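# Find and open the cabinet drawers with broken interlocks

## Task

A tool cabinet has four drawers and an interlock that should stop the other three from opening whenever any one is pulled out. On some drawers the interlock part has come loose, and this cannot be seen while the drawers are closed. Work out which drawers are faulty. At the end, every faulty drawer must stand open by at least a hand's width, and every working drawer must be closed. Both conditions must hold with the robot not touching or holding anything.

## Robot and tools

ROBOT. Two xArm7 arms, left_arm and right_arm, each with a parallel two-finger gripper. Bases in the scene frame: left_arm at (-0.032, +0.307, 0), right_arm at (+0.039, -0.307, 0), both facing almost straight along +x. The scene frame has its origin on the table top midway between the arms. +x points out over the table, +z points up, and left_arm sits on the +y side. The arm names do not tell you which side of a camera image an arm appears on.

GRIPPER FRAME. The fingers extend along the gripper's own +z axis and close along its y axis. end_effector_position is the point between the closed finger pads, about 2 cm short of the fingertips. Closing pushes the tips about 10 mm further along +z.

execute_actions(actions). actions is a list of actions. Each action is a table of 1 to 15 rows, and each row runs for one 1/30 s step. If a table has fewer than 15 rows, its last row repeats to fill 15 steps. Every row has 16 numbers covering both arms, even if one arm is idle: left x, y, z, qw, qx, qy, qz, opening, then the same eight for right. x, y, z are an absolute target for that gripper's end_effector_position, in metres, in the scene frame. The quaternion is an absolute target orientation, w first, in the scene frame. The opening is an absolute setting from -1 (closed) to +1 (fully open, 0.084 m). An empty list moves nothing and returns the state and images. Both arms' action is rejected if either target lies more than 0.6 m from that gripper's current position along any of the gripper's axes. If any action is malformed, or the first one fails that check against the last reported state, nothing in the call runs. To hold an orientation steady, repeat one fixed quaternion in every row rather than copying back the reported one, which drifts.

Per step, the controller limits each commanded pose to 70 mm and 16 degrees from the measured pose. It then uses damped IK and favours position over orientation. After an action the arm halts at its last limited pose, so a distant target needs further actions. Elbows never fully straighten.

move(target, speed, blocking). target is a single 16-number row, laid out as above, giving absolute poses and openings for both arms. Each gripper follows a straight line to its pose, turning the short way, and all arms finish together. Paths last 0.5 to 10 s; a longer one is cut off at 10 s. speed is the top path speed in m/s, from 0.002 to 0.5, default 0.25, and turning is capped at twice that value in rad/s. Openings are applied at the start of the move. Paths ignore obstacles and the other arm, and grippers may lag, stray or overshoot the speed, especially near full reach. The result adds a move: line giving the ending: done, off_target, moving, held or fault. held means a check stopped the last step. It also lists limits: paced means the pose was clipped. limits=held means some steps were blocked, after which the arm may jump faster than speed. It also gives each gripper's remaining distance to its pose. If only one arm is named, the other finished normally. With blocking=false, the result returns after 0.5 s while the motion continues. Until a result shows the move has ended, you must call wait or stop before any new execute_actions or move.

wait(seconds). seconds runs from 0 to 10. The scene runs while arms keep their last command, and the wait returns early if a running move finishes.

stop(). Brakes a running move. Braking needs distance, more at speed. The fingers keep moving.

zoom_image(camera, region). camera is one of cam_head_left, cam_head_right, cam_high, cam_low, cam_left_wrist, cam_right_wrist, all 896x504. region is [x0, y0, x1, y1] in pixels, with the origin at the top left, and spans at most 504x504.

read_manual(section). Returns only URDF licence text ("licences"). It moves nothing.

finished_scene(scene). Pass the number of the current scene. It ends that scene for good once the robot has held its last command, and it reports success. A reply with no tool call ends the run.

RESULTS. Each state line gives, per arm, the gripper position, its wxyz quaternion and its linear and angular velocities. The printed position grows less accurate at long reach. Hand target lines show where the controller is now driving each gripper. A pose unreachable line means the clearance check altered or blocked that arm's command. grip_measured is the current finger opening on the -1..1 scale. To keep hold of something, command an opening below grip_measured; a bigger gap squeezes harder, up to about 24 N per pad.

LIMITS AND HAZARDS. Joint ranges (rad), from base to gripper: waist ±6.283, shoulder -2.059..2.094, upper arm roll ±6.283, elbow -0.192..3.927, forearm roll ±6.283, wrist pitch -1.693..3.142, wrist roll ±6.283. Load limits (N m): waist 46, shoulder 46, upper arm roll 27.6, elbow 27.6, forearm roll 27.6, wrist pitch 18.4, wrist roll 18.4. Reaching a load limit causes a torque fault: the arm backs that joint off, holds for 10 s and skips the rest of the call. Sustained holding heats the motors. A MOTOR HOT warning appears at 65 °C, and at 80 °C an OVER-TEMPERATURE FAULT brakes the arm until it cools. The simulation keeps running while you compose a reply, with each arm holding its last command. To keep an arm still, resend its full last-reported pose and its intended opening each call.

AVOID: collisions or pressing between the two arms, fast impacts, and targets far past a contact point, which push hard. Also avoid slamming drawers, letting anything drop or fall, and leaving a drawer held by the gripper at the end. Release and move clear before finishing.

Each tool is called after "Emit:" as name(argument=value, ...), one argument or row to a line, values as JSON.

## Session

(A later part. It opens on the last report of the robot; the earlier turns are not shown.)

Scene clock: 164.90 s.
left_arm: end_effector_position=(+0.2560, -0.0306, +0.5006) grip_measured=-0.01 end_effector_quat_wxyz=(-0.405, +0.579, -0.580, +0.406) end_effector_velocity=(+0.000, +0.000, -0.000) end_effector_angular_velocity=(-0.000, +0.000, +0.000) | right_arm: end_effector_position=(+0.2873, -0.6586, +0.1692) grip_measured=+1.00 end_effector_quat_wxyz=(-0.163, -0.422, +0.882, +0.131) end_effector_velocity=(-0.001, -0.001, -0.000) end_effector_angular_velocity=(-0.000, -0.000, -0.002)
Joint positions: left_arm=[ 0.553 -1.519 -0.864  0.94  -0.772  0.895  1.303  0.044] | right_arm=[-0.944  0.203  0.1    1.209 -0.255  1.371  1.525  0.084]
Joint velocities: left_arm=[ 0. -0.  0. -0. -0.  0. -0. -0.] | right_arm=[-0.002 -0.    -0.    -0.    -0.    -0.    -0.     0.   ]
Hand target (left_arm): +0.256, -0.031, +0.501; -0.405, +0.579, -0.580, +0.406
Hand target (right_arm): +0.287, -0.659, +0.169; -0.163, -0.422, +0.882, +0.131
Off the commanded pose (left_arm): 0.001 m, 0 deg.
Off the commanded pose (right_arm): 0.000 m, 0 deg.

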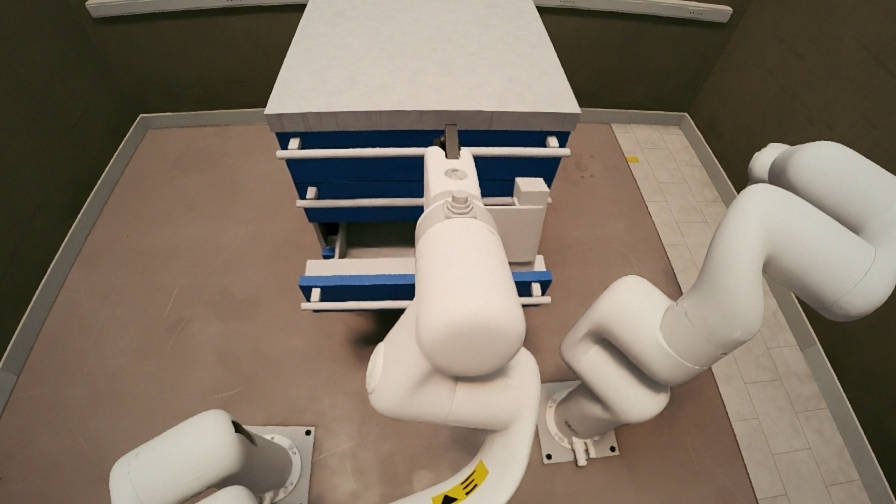

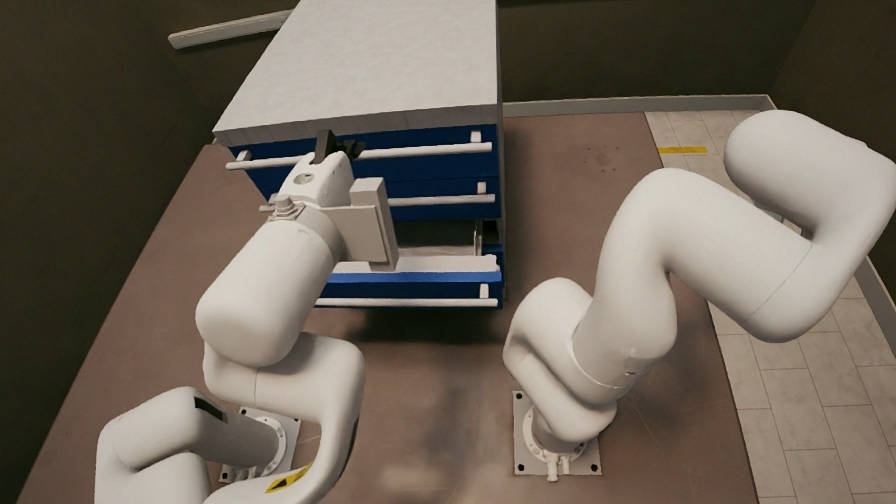

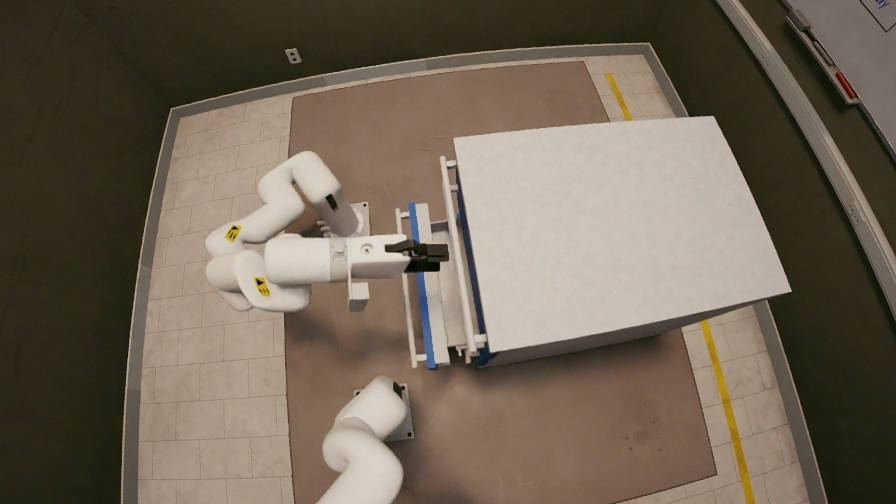

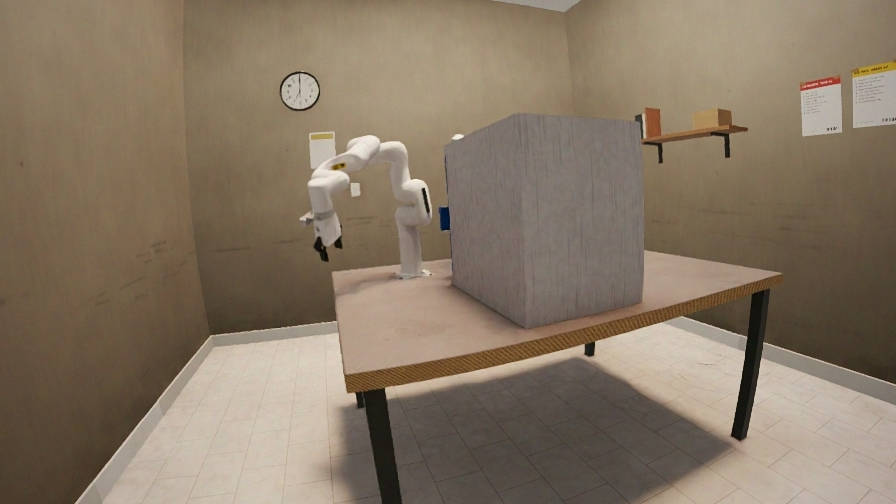

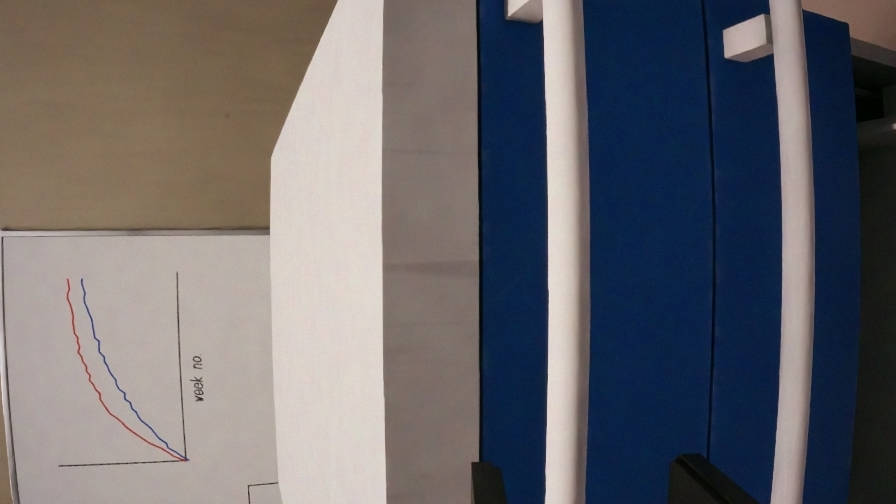

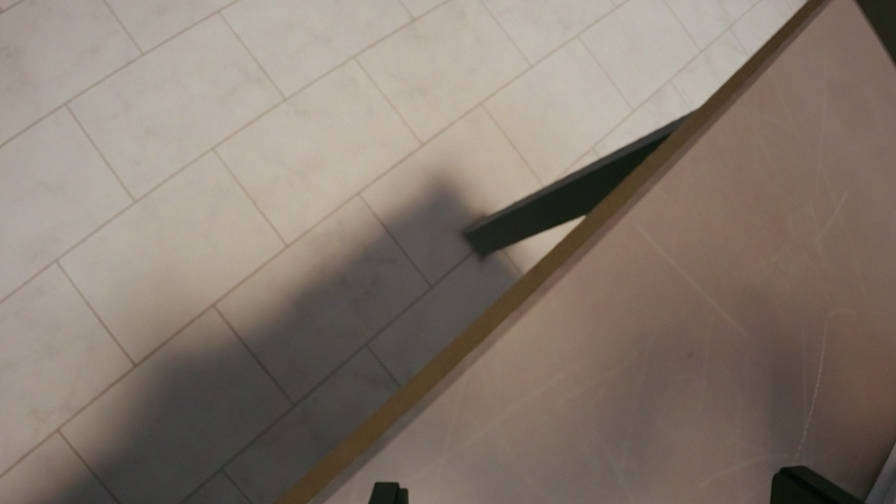

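Emit:
move(
  target=[0.296,-0.03,0.486,0.4056,-0.5792,0.5792,-0.4056,0,0.2873,-0.6586,0.1692,-0.163,-0.422,0.882,0.131,1],
  speed=0.08,
)

Emit:
move(
  target=[0.296,-0.03,0.486,0.4056,-0.5792,0.5792,-0.4056,-1,0.2873,-0.6586,0.1692,-0.163,-0.422,0.882,0.131,1],
  speed=0.08,
)

Scene clock: 171.60 s.
left_arm: end_effector_position=(+0.2956, -0.0301, +0.4863) grip_measured=-0.01 end_effector_quat_wxyz=(-0.406, +0.579, -0.579, +0.406) end_effector_velocity=(-0.001, -0.002, +0.001) end_effector_angular_velocity=(+0.001, -0.004, -0.005) | right_arm: end_effector_position=(+0.2873, -0.6586, +0.1692) grip_measured=+1.00 end_effector_quat_wxyz=(-0.163, -0.422, +0.882, +0.131) end_effector_velocity=(+0.000, -0.000, -0.000) end_effector_angular_velocity=(-0.000, -0.000, +0.001)
Joint positions: left_arm=[ 0.614 -1.47  -0.935  0.929 -0.834  0.793  1.339  0.044] | right_arm=[-0.944  0.203  0.1    1.209 -0.255  1.371  1.525  0.084]
Joint velocities: left_arm=[-0.002 -0.001 -0.001  0.002 -0.001 -0.003  0.001 -0.   ] | right_arm=[-0.    -0.     0.    -0.    -0.    -0.001 -0.001  0.   ]
Hand target (left_arm): +0.296, -0.030, +0.486; -0.406, +0.579, -0.579, +0.406
Hand target (right_arm): +0.287, -0.659, +0.169; -0.163, -0.422, +0.882, +0.131
Off the commanded pose (left_arm): 0.001 m, 0 deg.
Off the commanded pose (right_arm): 0.000 m, 0 deg.
move: done

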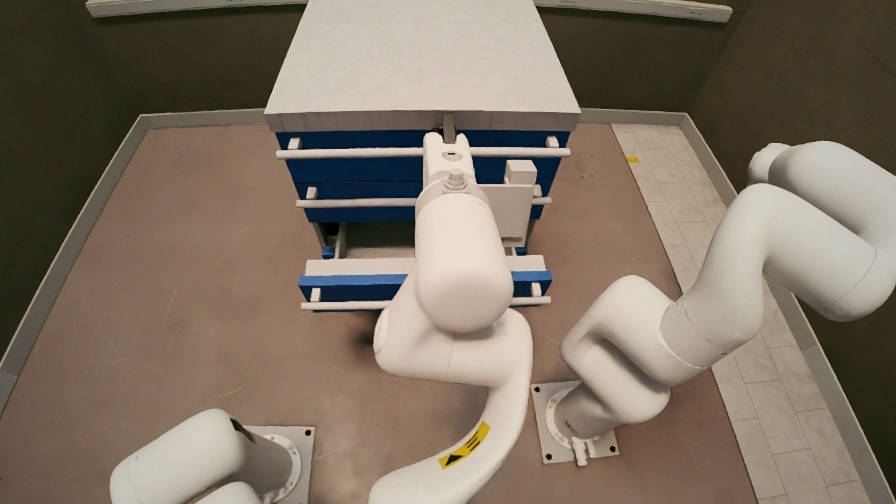

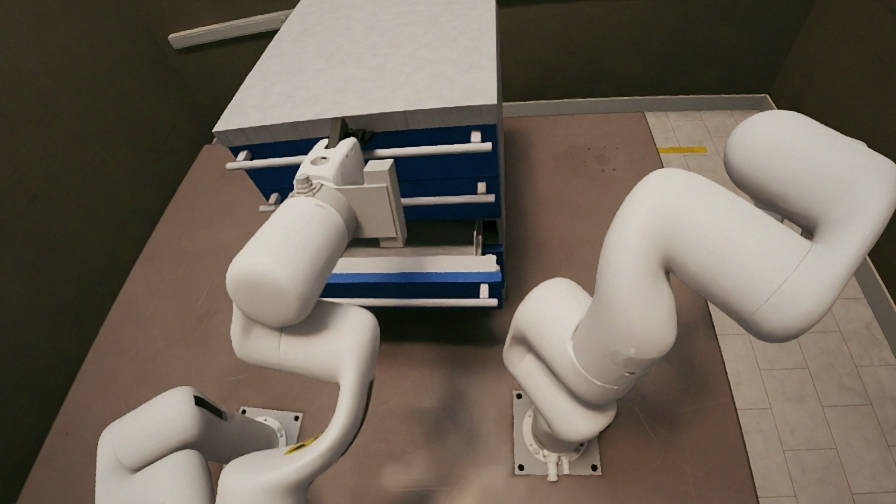

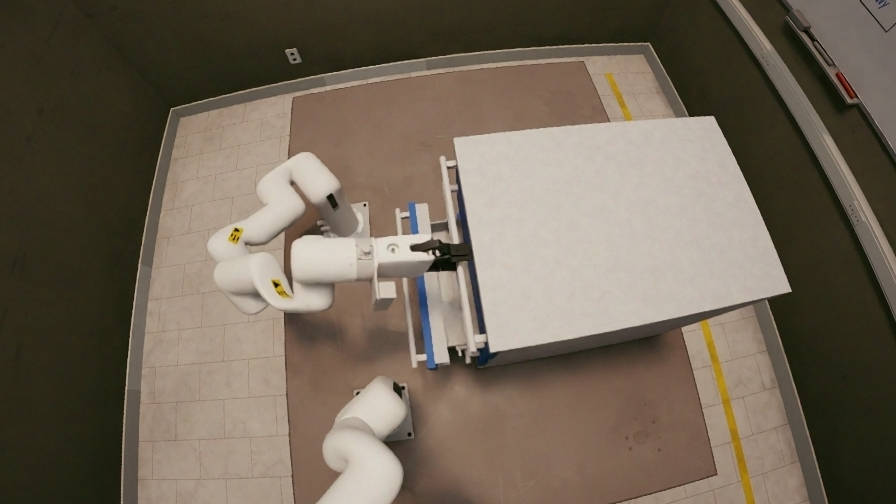

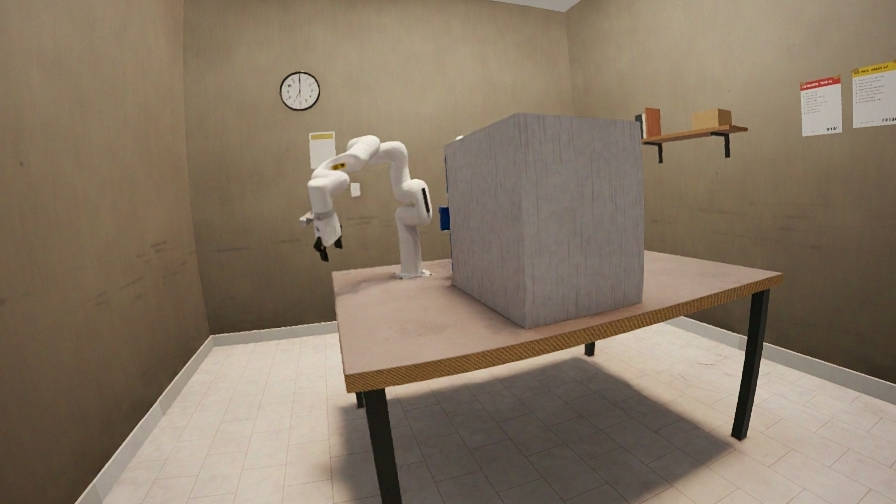

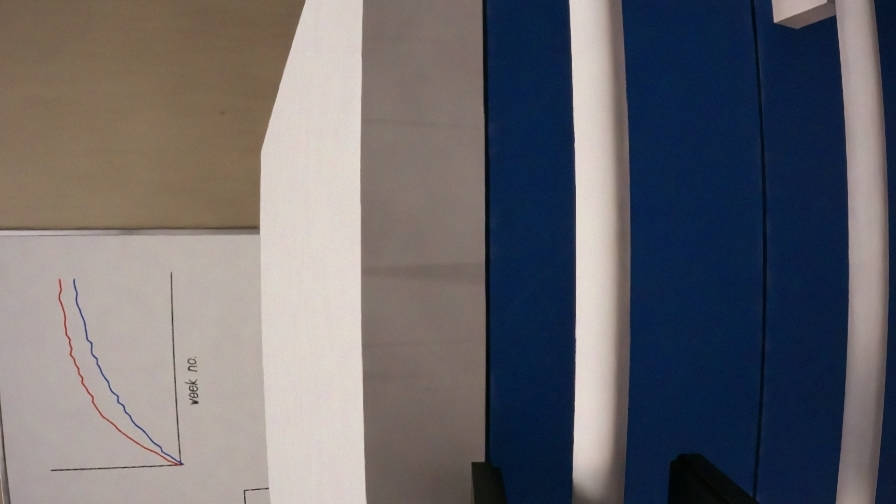

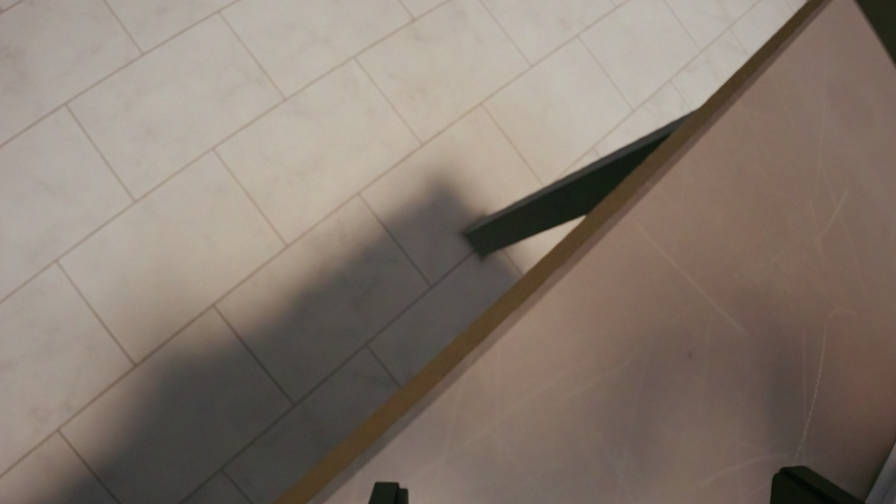

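Scene clock: 172.30 s.
left_arm: end_effector_position=(+0.2957, -0.0302, +0.4861) grip_measured=-0.74 end_effector_quat_wxyz=(-0.406, +0.579, -0.579, +0.406) end_effector_velocity=(+0.000, +0.000, -0.000) end_effector_angular_velocity=(-0.000, -0.000, +0.000) | right_arm: end_effector_position=(+0.2873, -0.6586, +0.1692) grip_measured=+1.00 end_effector_quat_wxyz=(-0.163, -0.422, +0.882, +0.131) end_effector_velocity=(-0.000, +0.001, -0.000) end_effector_angular_velocity=(+0.001, +0.001, +0.001)
Joint positions: left_arm=[ 0.614 -1.469 -0.936  0.929 -0.834  0.793  1.339  0.011] | right_arm=[-0.944  0.203  0.1    1.209 -0.255  1.371  1.525  0.084]
Joint velocities: left_arm=[ 0.001  0.    -0.     0.    -0.001 -0.     0.     0.   ] | right_arm=[ 0.001 -0.     0.    -0.001 -0.     0.001 -0.     0.   ]
Hand target (left_arm): +0.296, -0.030, +0.486; -0.406, +0.579, -0.579, +0.406
Hand target (right_arm): +0.287, -0.659, +0.169; -0.163, -0.422, +0.882, +0.131
Off the commanded pose (left_arm): 0.000 m, 0 deg.
Off the commanded pose (right_arm): 0.000 m, 0 deg.
move: done

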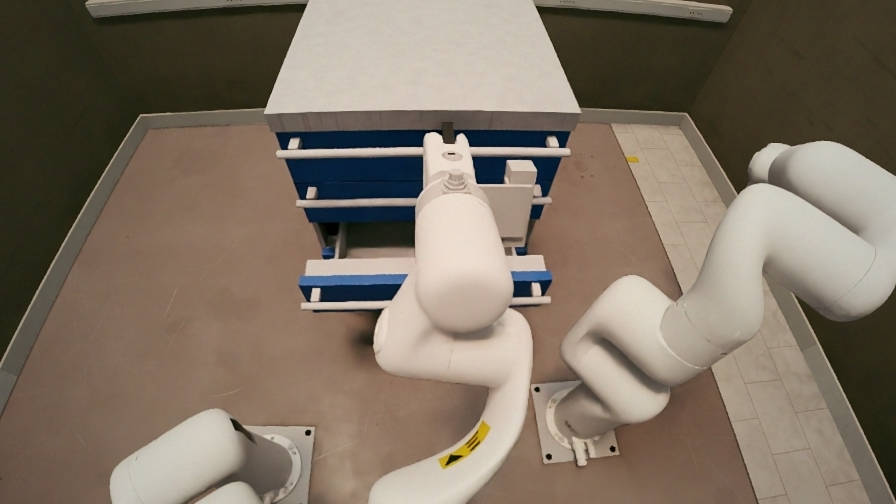

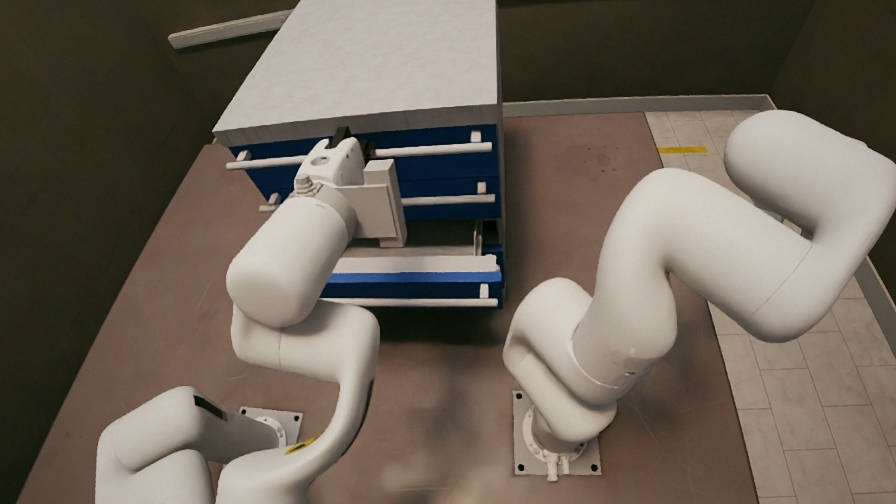

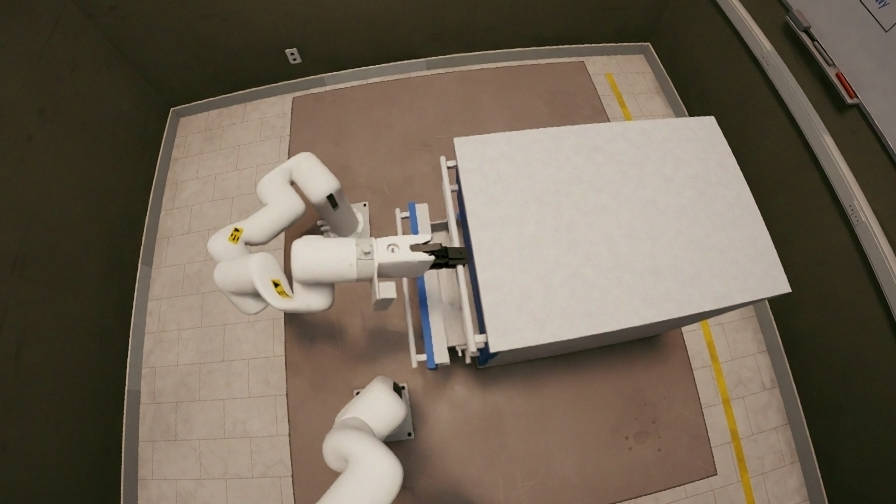

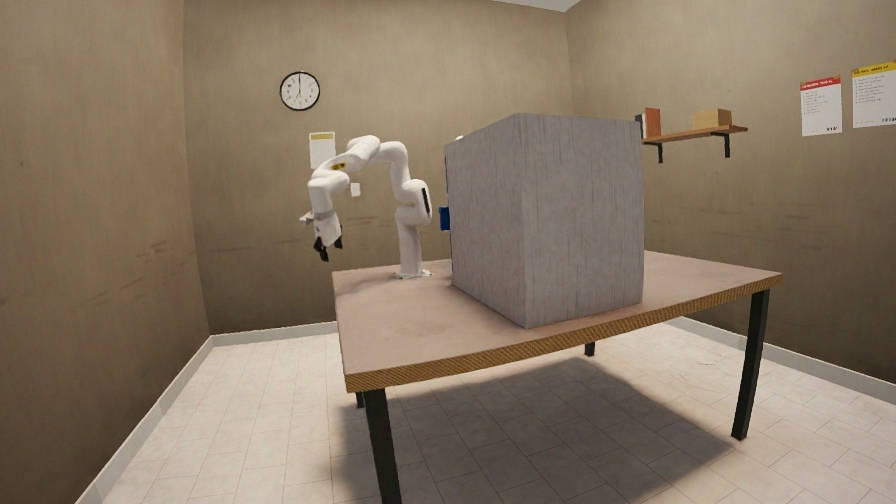

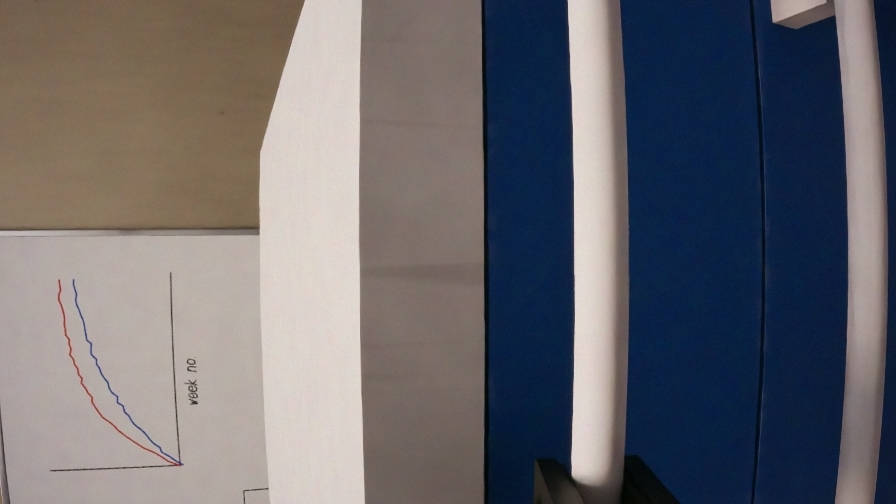

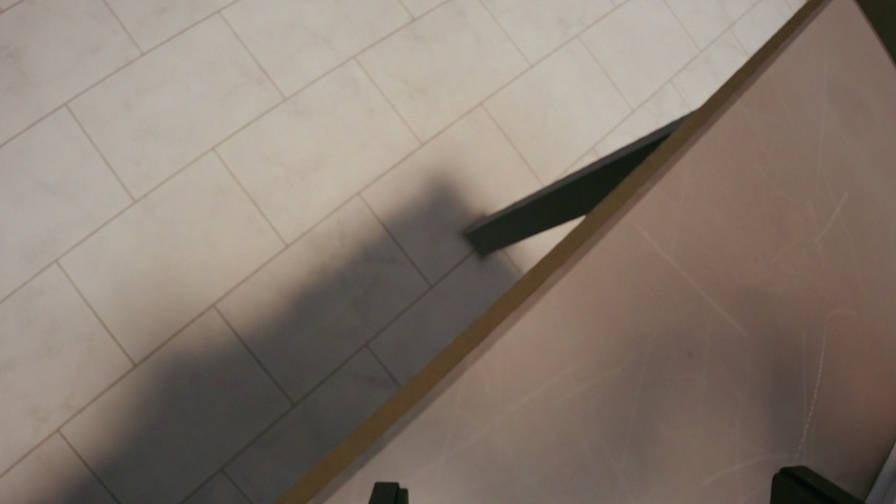

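Emit:
move(
  target=[0.170,-0.031,0.486,0.4056,-0.5792,0.5792,-0.4056,-1,0.2873,-0.6586,0.1692,-0.163,-0.422,0.882,0.131,1],
  speed=0.09,
)

Emit:
zoom_image(
  camera="cam_head_right",
  region=[400,80,560,240],
)

Scene clock: 179.67 s.
left_arm: end_effector_position=(+0.1707, -0.0307, +0.4859) grip_measured=-0.74 end_effector_quat_wxyz=(-0.405, +0.580, -0.579, +0.405) end_effector_velocity=(-0.000, -0.000, +0.000) end_effector_angular_velocity=(-0.000, +0.000, +0.000) | right_arm: end_effector_position=(+0.2873, -0.6586, +0.1692) grip_measured=+1.00 end_effector_quat_wxyz=(-0.163, -0.422, +0.882, +0.131) end_effector_velocity=(-0.000, -0.000, +0.000) end_effector_angular_velocity=(-0.000, -0.000, -0.000)
Joint positions: left_arm=[ 0.392 -1.682 -0.805  0.902 -0.686  1.077  1.202  0.011] | right_arm=[-0.944  0.203  0.1    1.209 -0.255  1.371  1.525  0.084]
Joint velocities: left_arm=[ 0.    -0.    -0.     0.001  0.     0.001 -0.001 -0.   ] | right_arm=[-0.001 -0.     0.     0.    -0.    -0.001 -0.    -0.   ]
Hand target (left_arm): +0.170, -0.031, +0.486; -0.406, +0.579, -0.580, +0.406
Hand target (right_arm): +0.287, -0.659, +0.169; -0.163, -0.422, +0.882, +0.131
Off the commanded pose (left_arm): 0.001 m, 0 deg.
Off the commanded pose (right_arm): 0.000 m, 0 deg.
move: done

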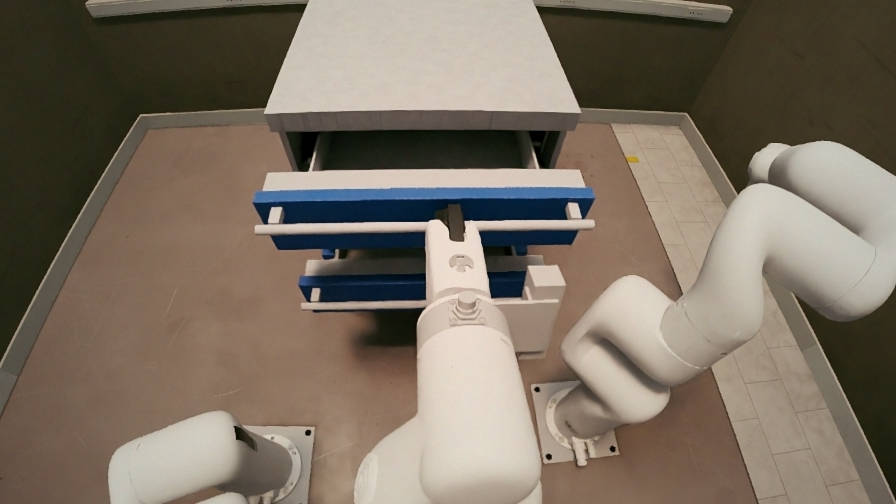

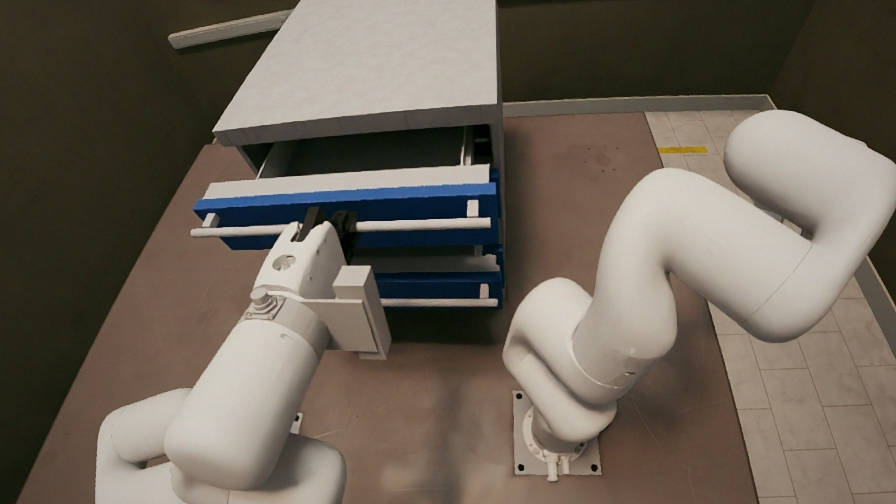

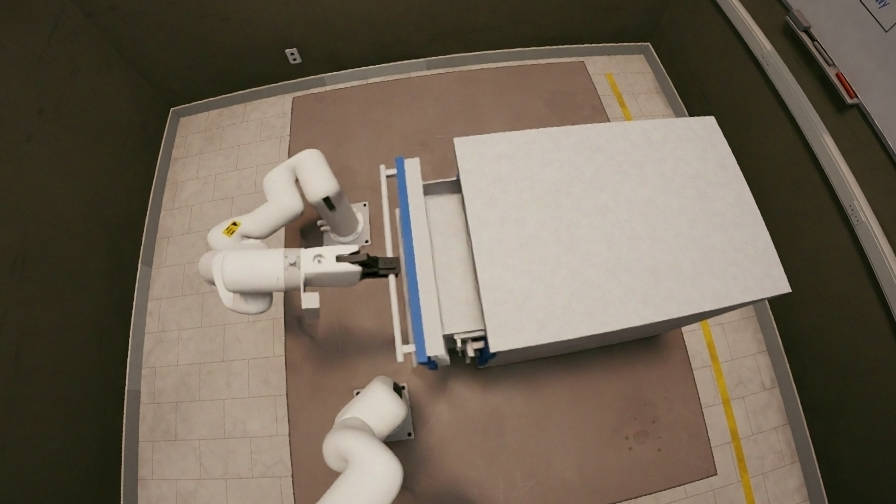

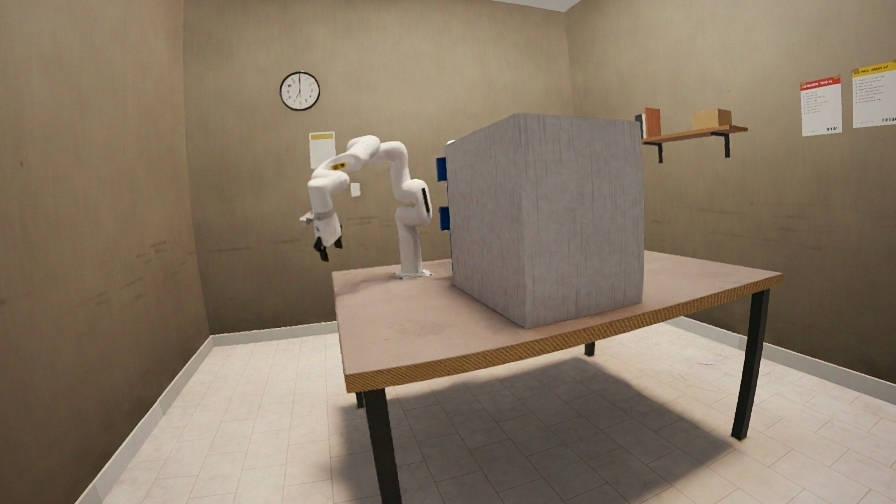

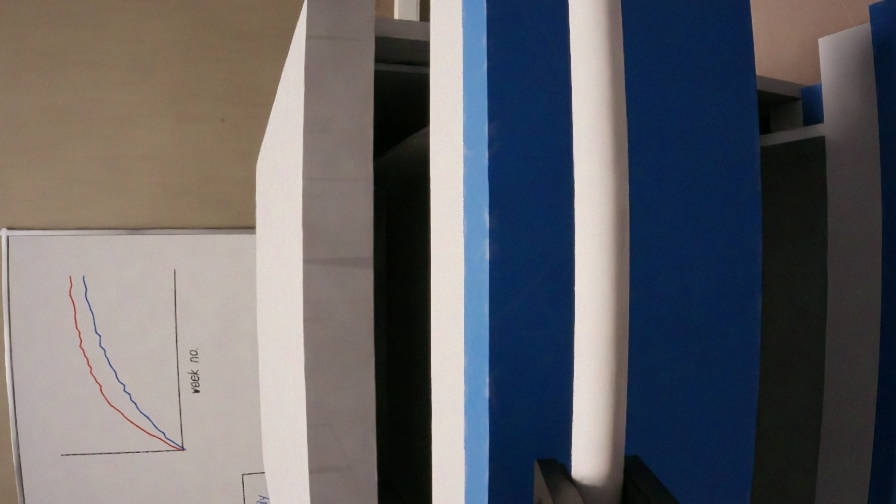

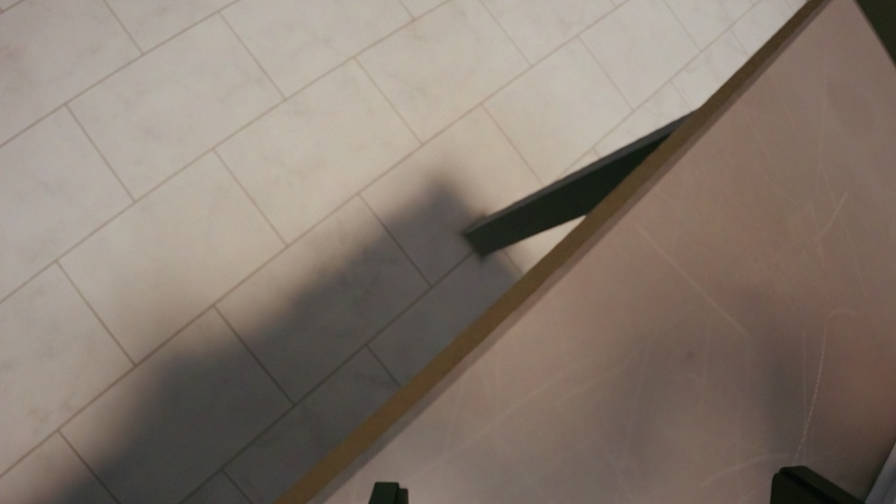

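Region (400, 80, 560, 240) of cam_head_right's 896x504 image, scaled by 3.150, with more detail than that image has.

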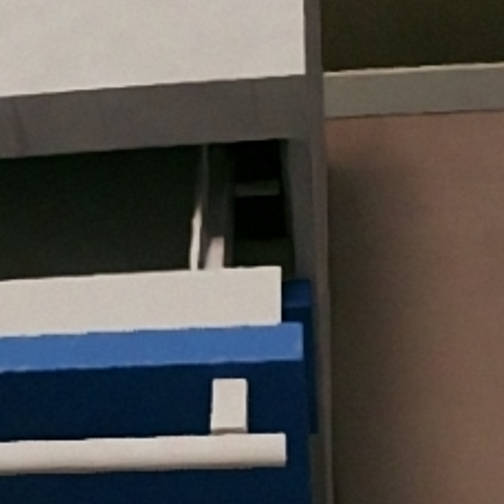

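Emit:
zoom_image(
  camera="cam_head_right",
  region=[445,115,515,185],
)

Emit:
zoom_image(
  camera="cam_high",
  region=[415,300,515,390],
)

Emit:
zoom_image(
  camera="cam_head_left",
  region=[500,110,600,200],
)

Region (445, 115, 515, 185) of cam_head_right's 896x504 image, scaled by 7.200, with more detail than that image has.

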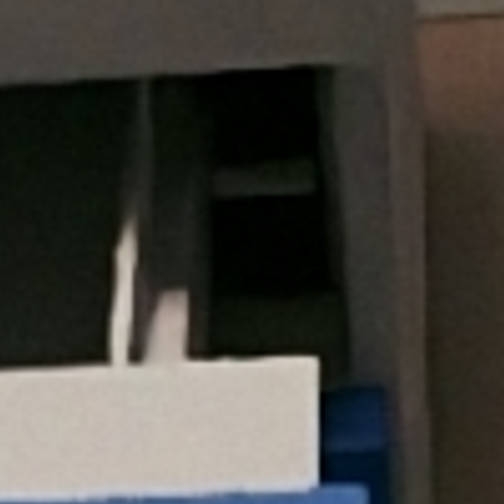

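Region (415, 300, 515, 390) of cam_high's 896x504 image, scaled by 5.040, with more detail than that image has; it fills the top 454 rows of this view, and the rest is white.

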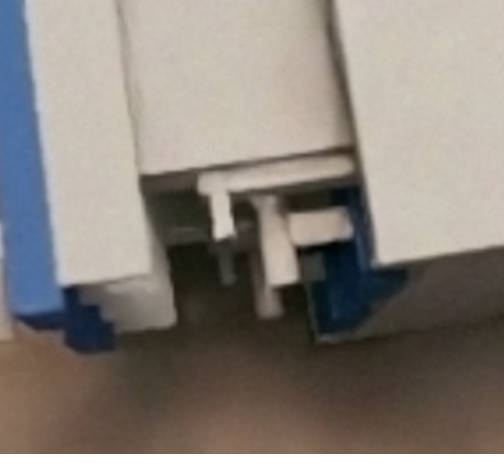

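Region (500, 110, 600, 200) of cam_head_left's 896x504 image, scaled by 5.040, with more detail than that image has; it fills the top 454 rows of this view, and the rest is white.

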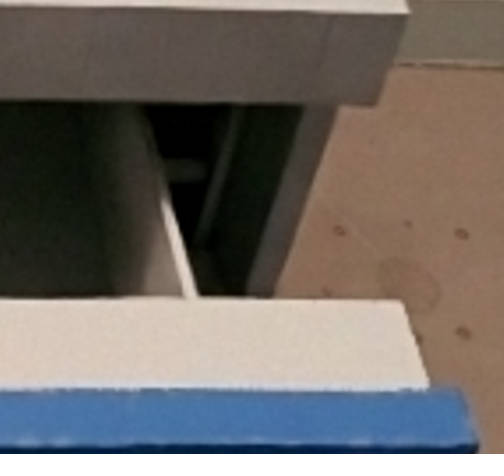

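Emit:
move(
  target=[0.125,-0.031,0.486,0.4056,-0.5792,0.5792,-0.4056,-1,0.2873,-0.6586,0.1692,-0.163,-0.422,0.882,0.131,1],
  speed=0.07,
)

Emit:
zoom_image(
  camera="cam_head_right",
  region=[430,110,530,210],
)

Emit:
zoom_image(
  camera="cam_high",
  region=[395,300,515,400],
)

Scene clock: 206.43 s.
left_arm: end_effector_position=(+0.1251, -0.0311, +0.4860) grip_measured=-0.74 end_effector_quat_wxyz=(-0.406, +0.579, -0.579, +0.406) end_effector_velocity=(+0.000, +0.000, -0.000) end_effector_angular_velocity=(-0.000, +0.000, +0.001) | right_arm: end_effector_position=(+0.2873, -0.6586, +0.1692) grip_measured=+1.00 end_effector_quat_wxyz=(-0.163, -0.422, +0.882, +0.131) end_effector_velocity=(-0.000, +0.000, -0.000) end_effector_angular_velocity=(+0.001, +0.001, -0.002)
Joint positions: left_arm=[ 0.328 -1.739 -0.767  0.931 -0.635  1.188  1.155  0.011] | right_arm=[-0.944  0.203  0.1    1.209 -0.255  1.371  1.525  0.084]
Joint velocities: left_arm=[ 0.001  0.    -0.     0.001  0.     0.001 -0.001  0.   ] | right_arm=[ 0.    -0.    -0.    -0.     0.001  0.001  0.001  0.   ]
Hand target (left_arm): +0.125, -0.031, +0.486; -0.406, +0.579, -0.579, +0.406
Hand target (right_arm): +0.287, -0.659, +0.169; -0.163, -0.422, +0.882, +0.131
Off the commanded pose (left_arm): 0.000 m, 0 deg.
Off the commanded pose (right_arm): 0.000 m, 0 deg.
move: done

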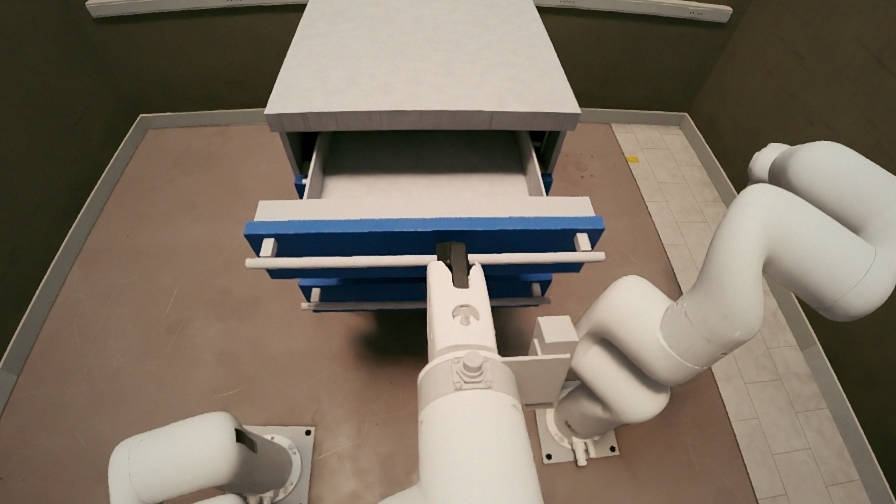

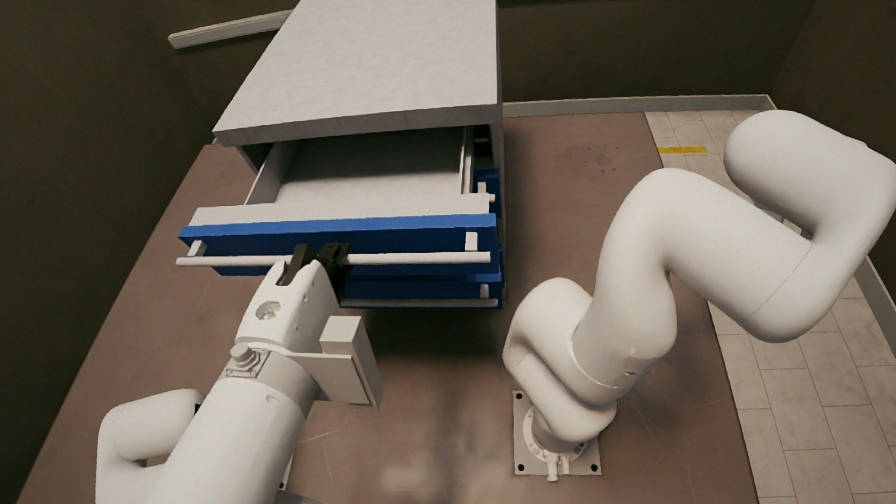

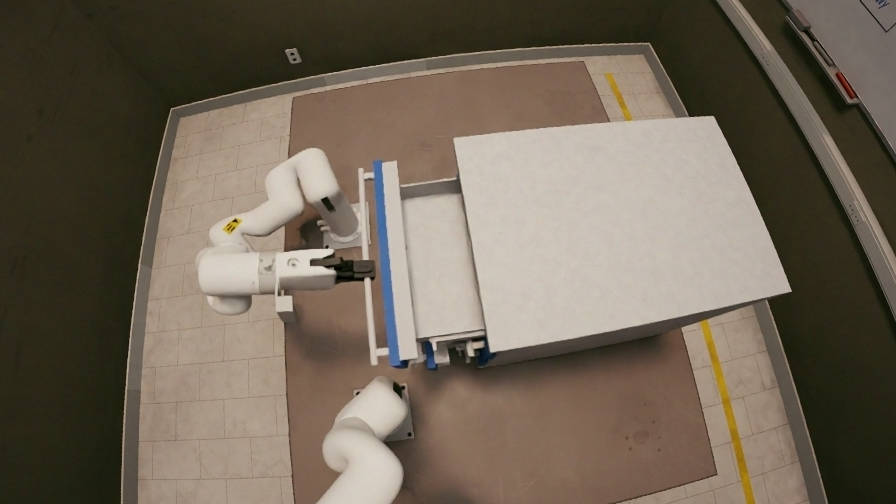

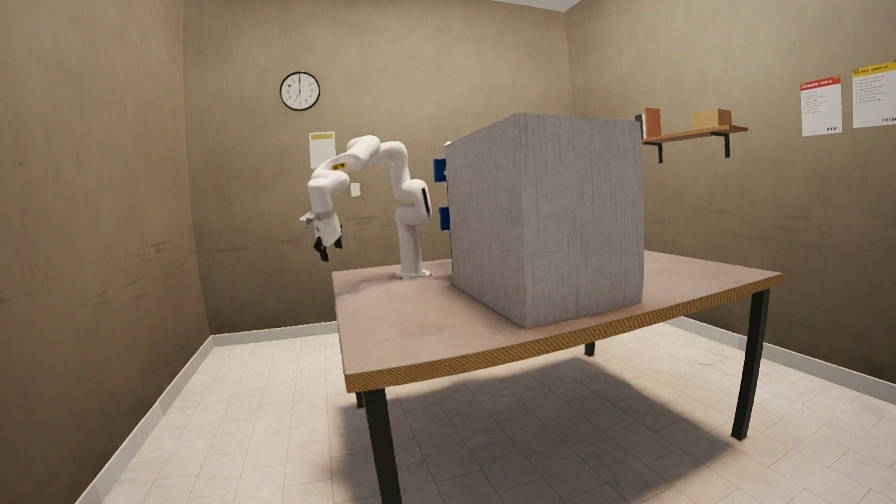

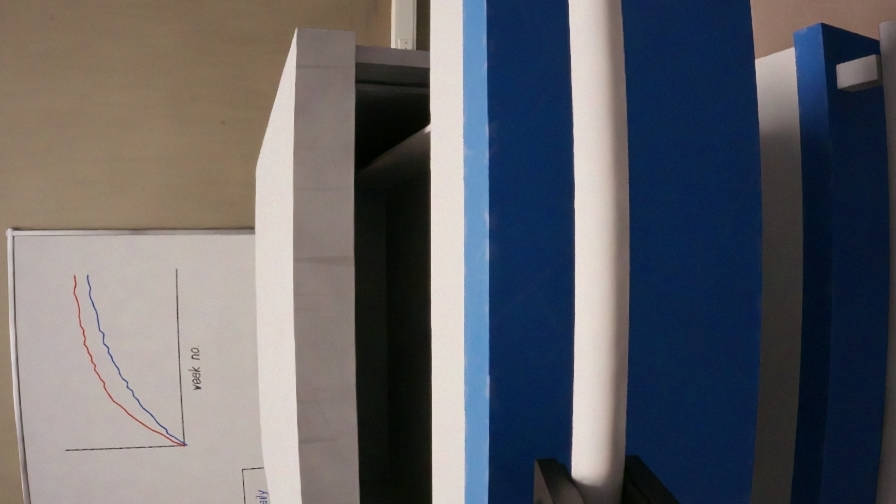

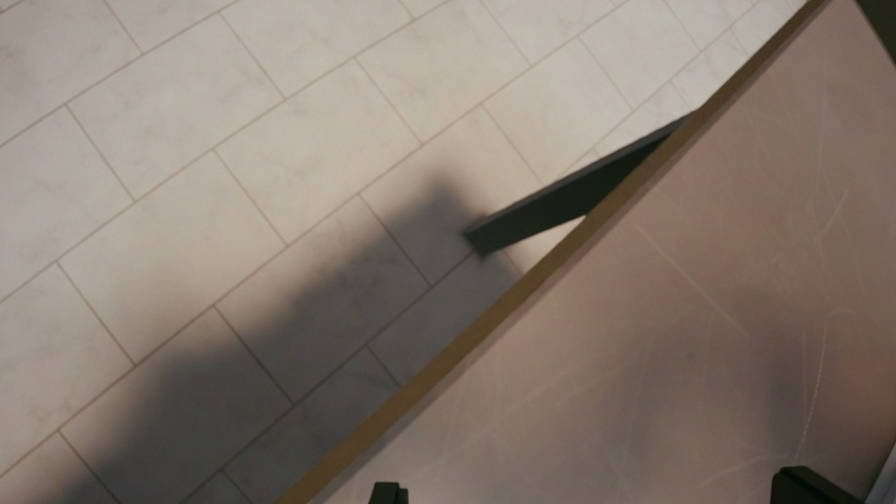

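Region (430, 110, 530, 210) of cam_head_right's 896x504 image, scaled by 5.040, with more detail than that image has.

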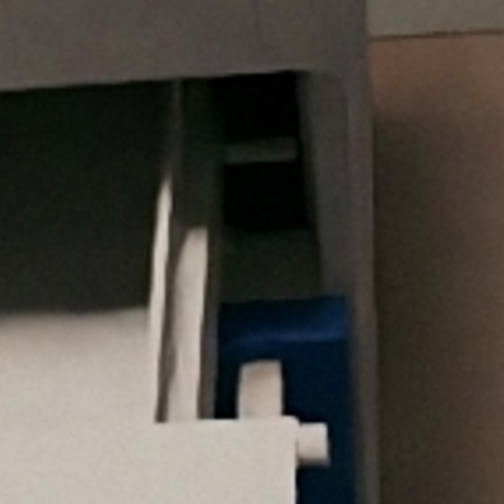

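Region (395, 300, 515, 400) of cam_high's 896x504 image, scaled by 4.200, with more detail than that image has.

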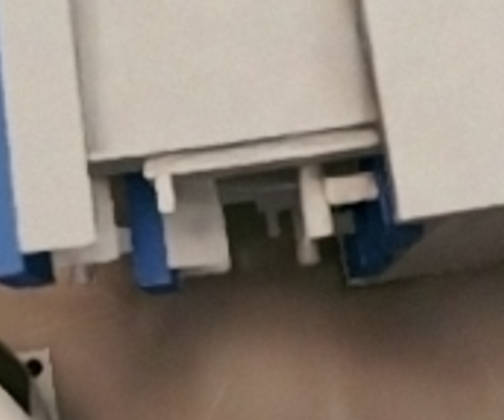

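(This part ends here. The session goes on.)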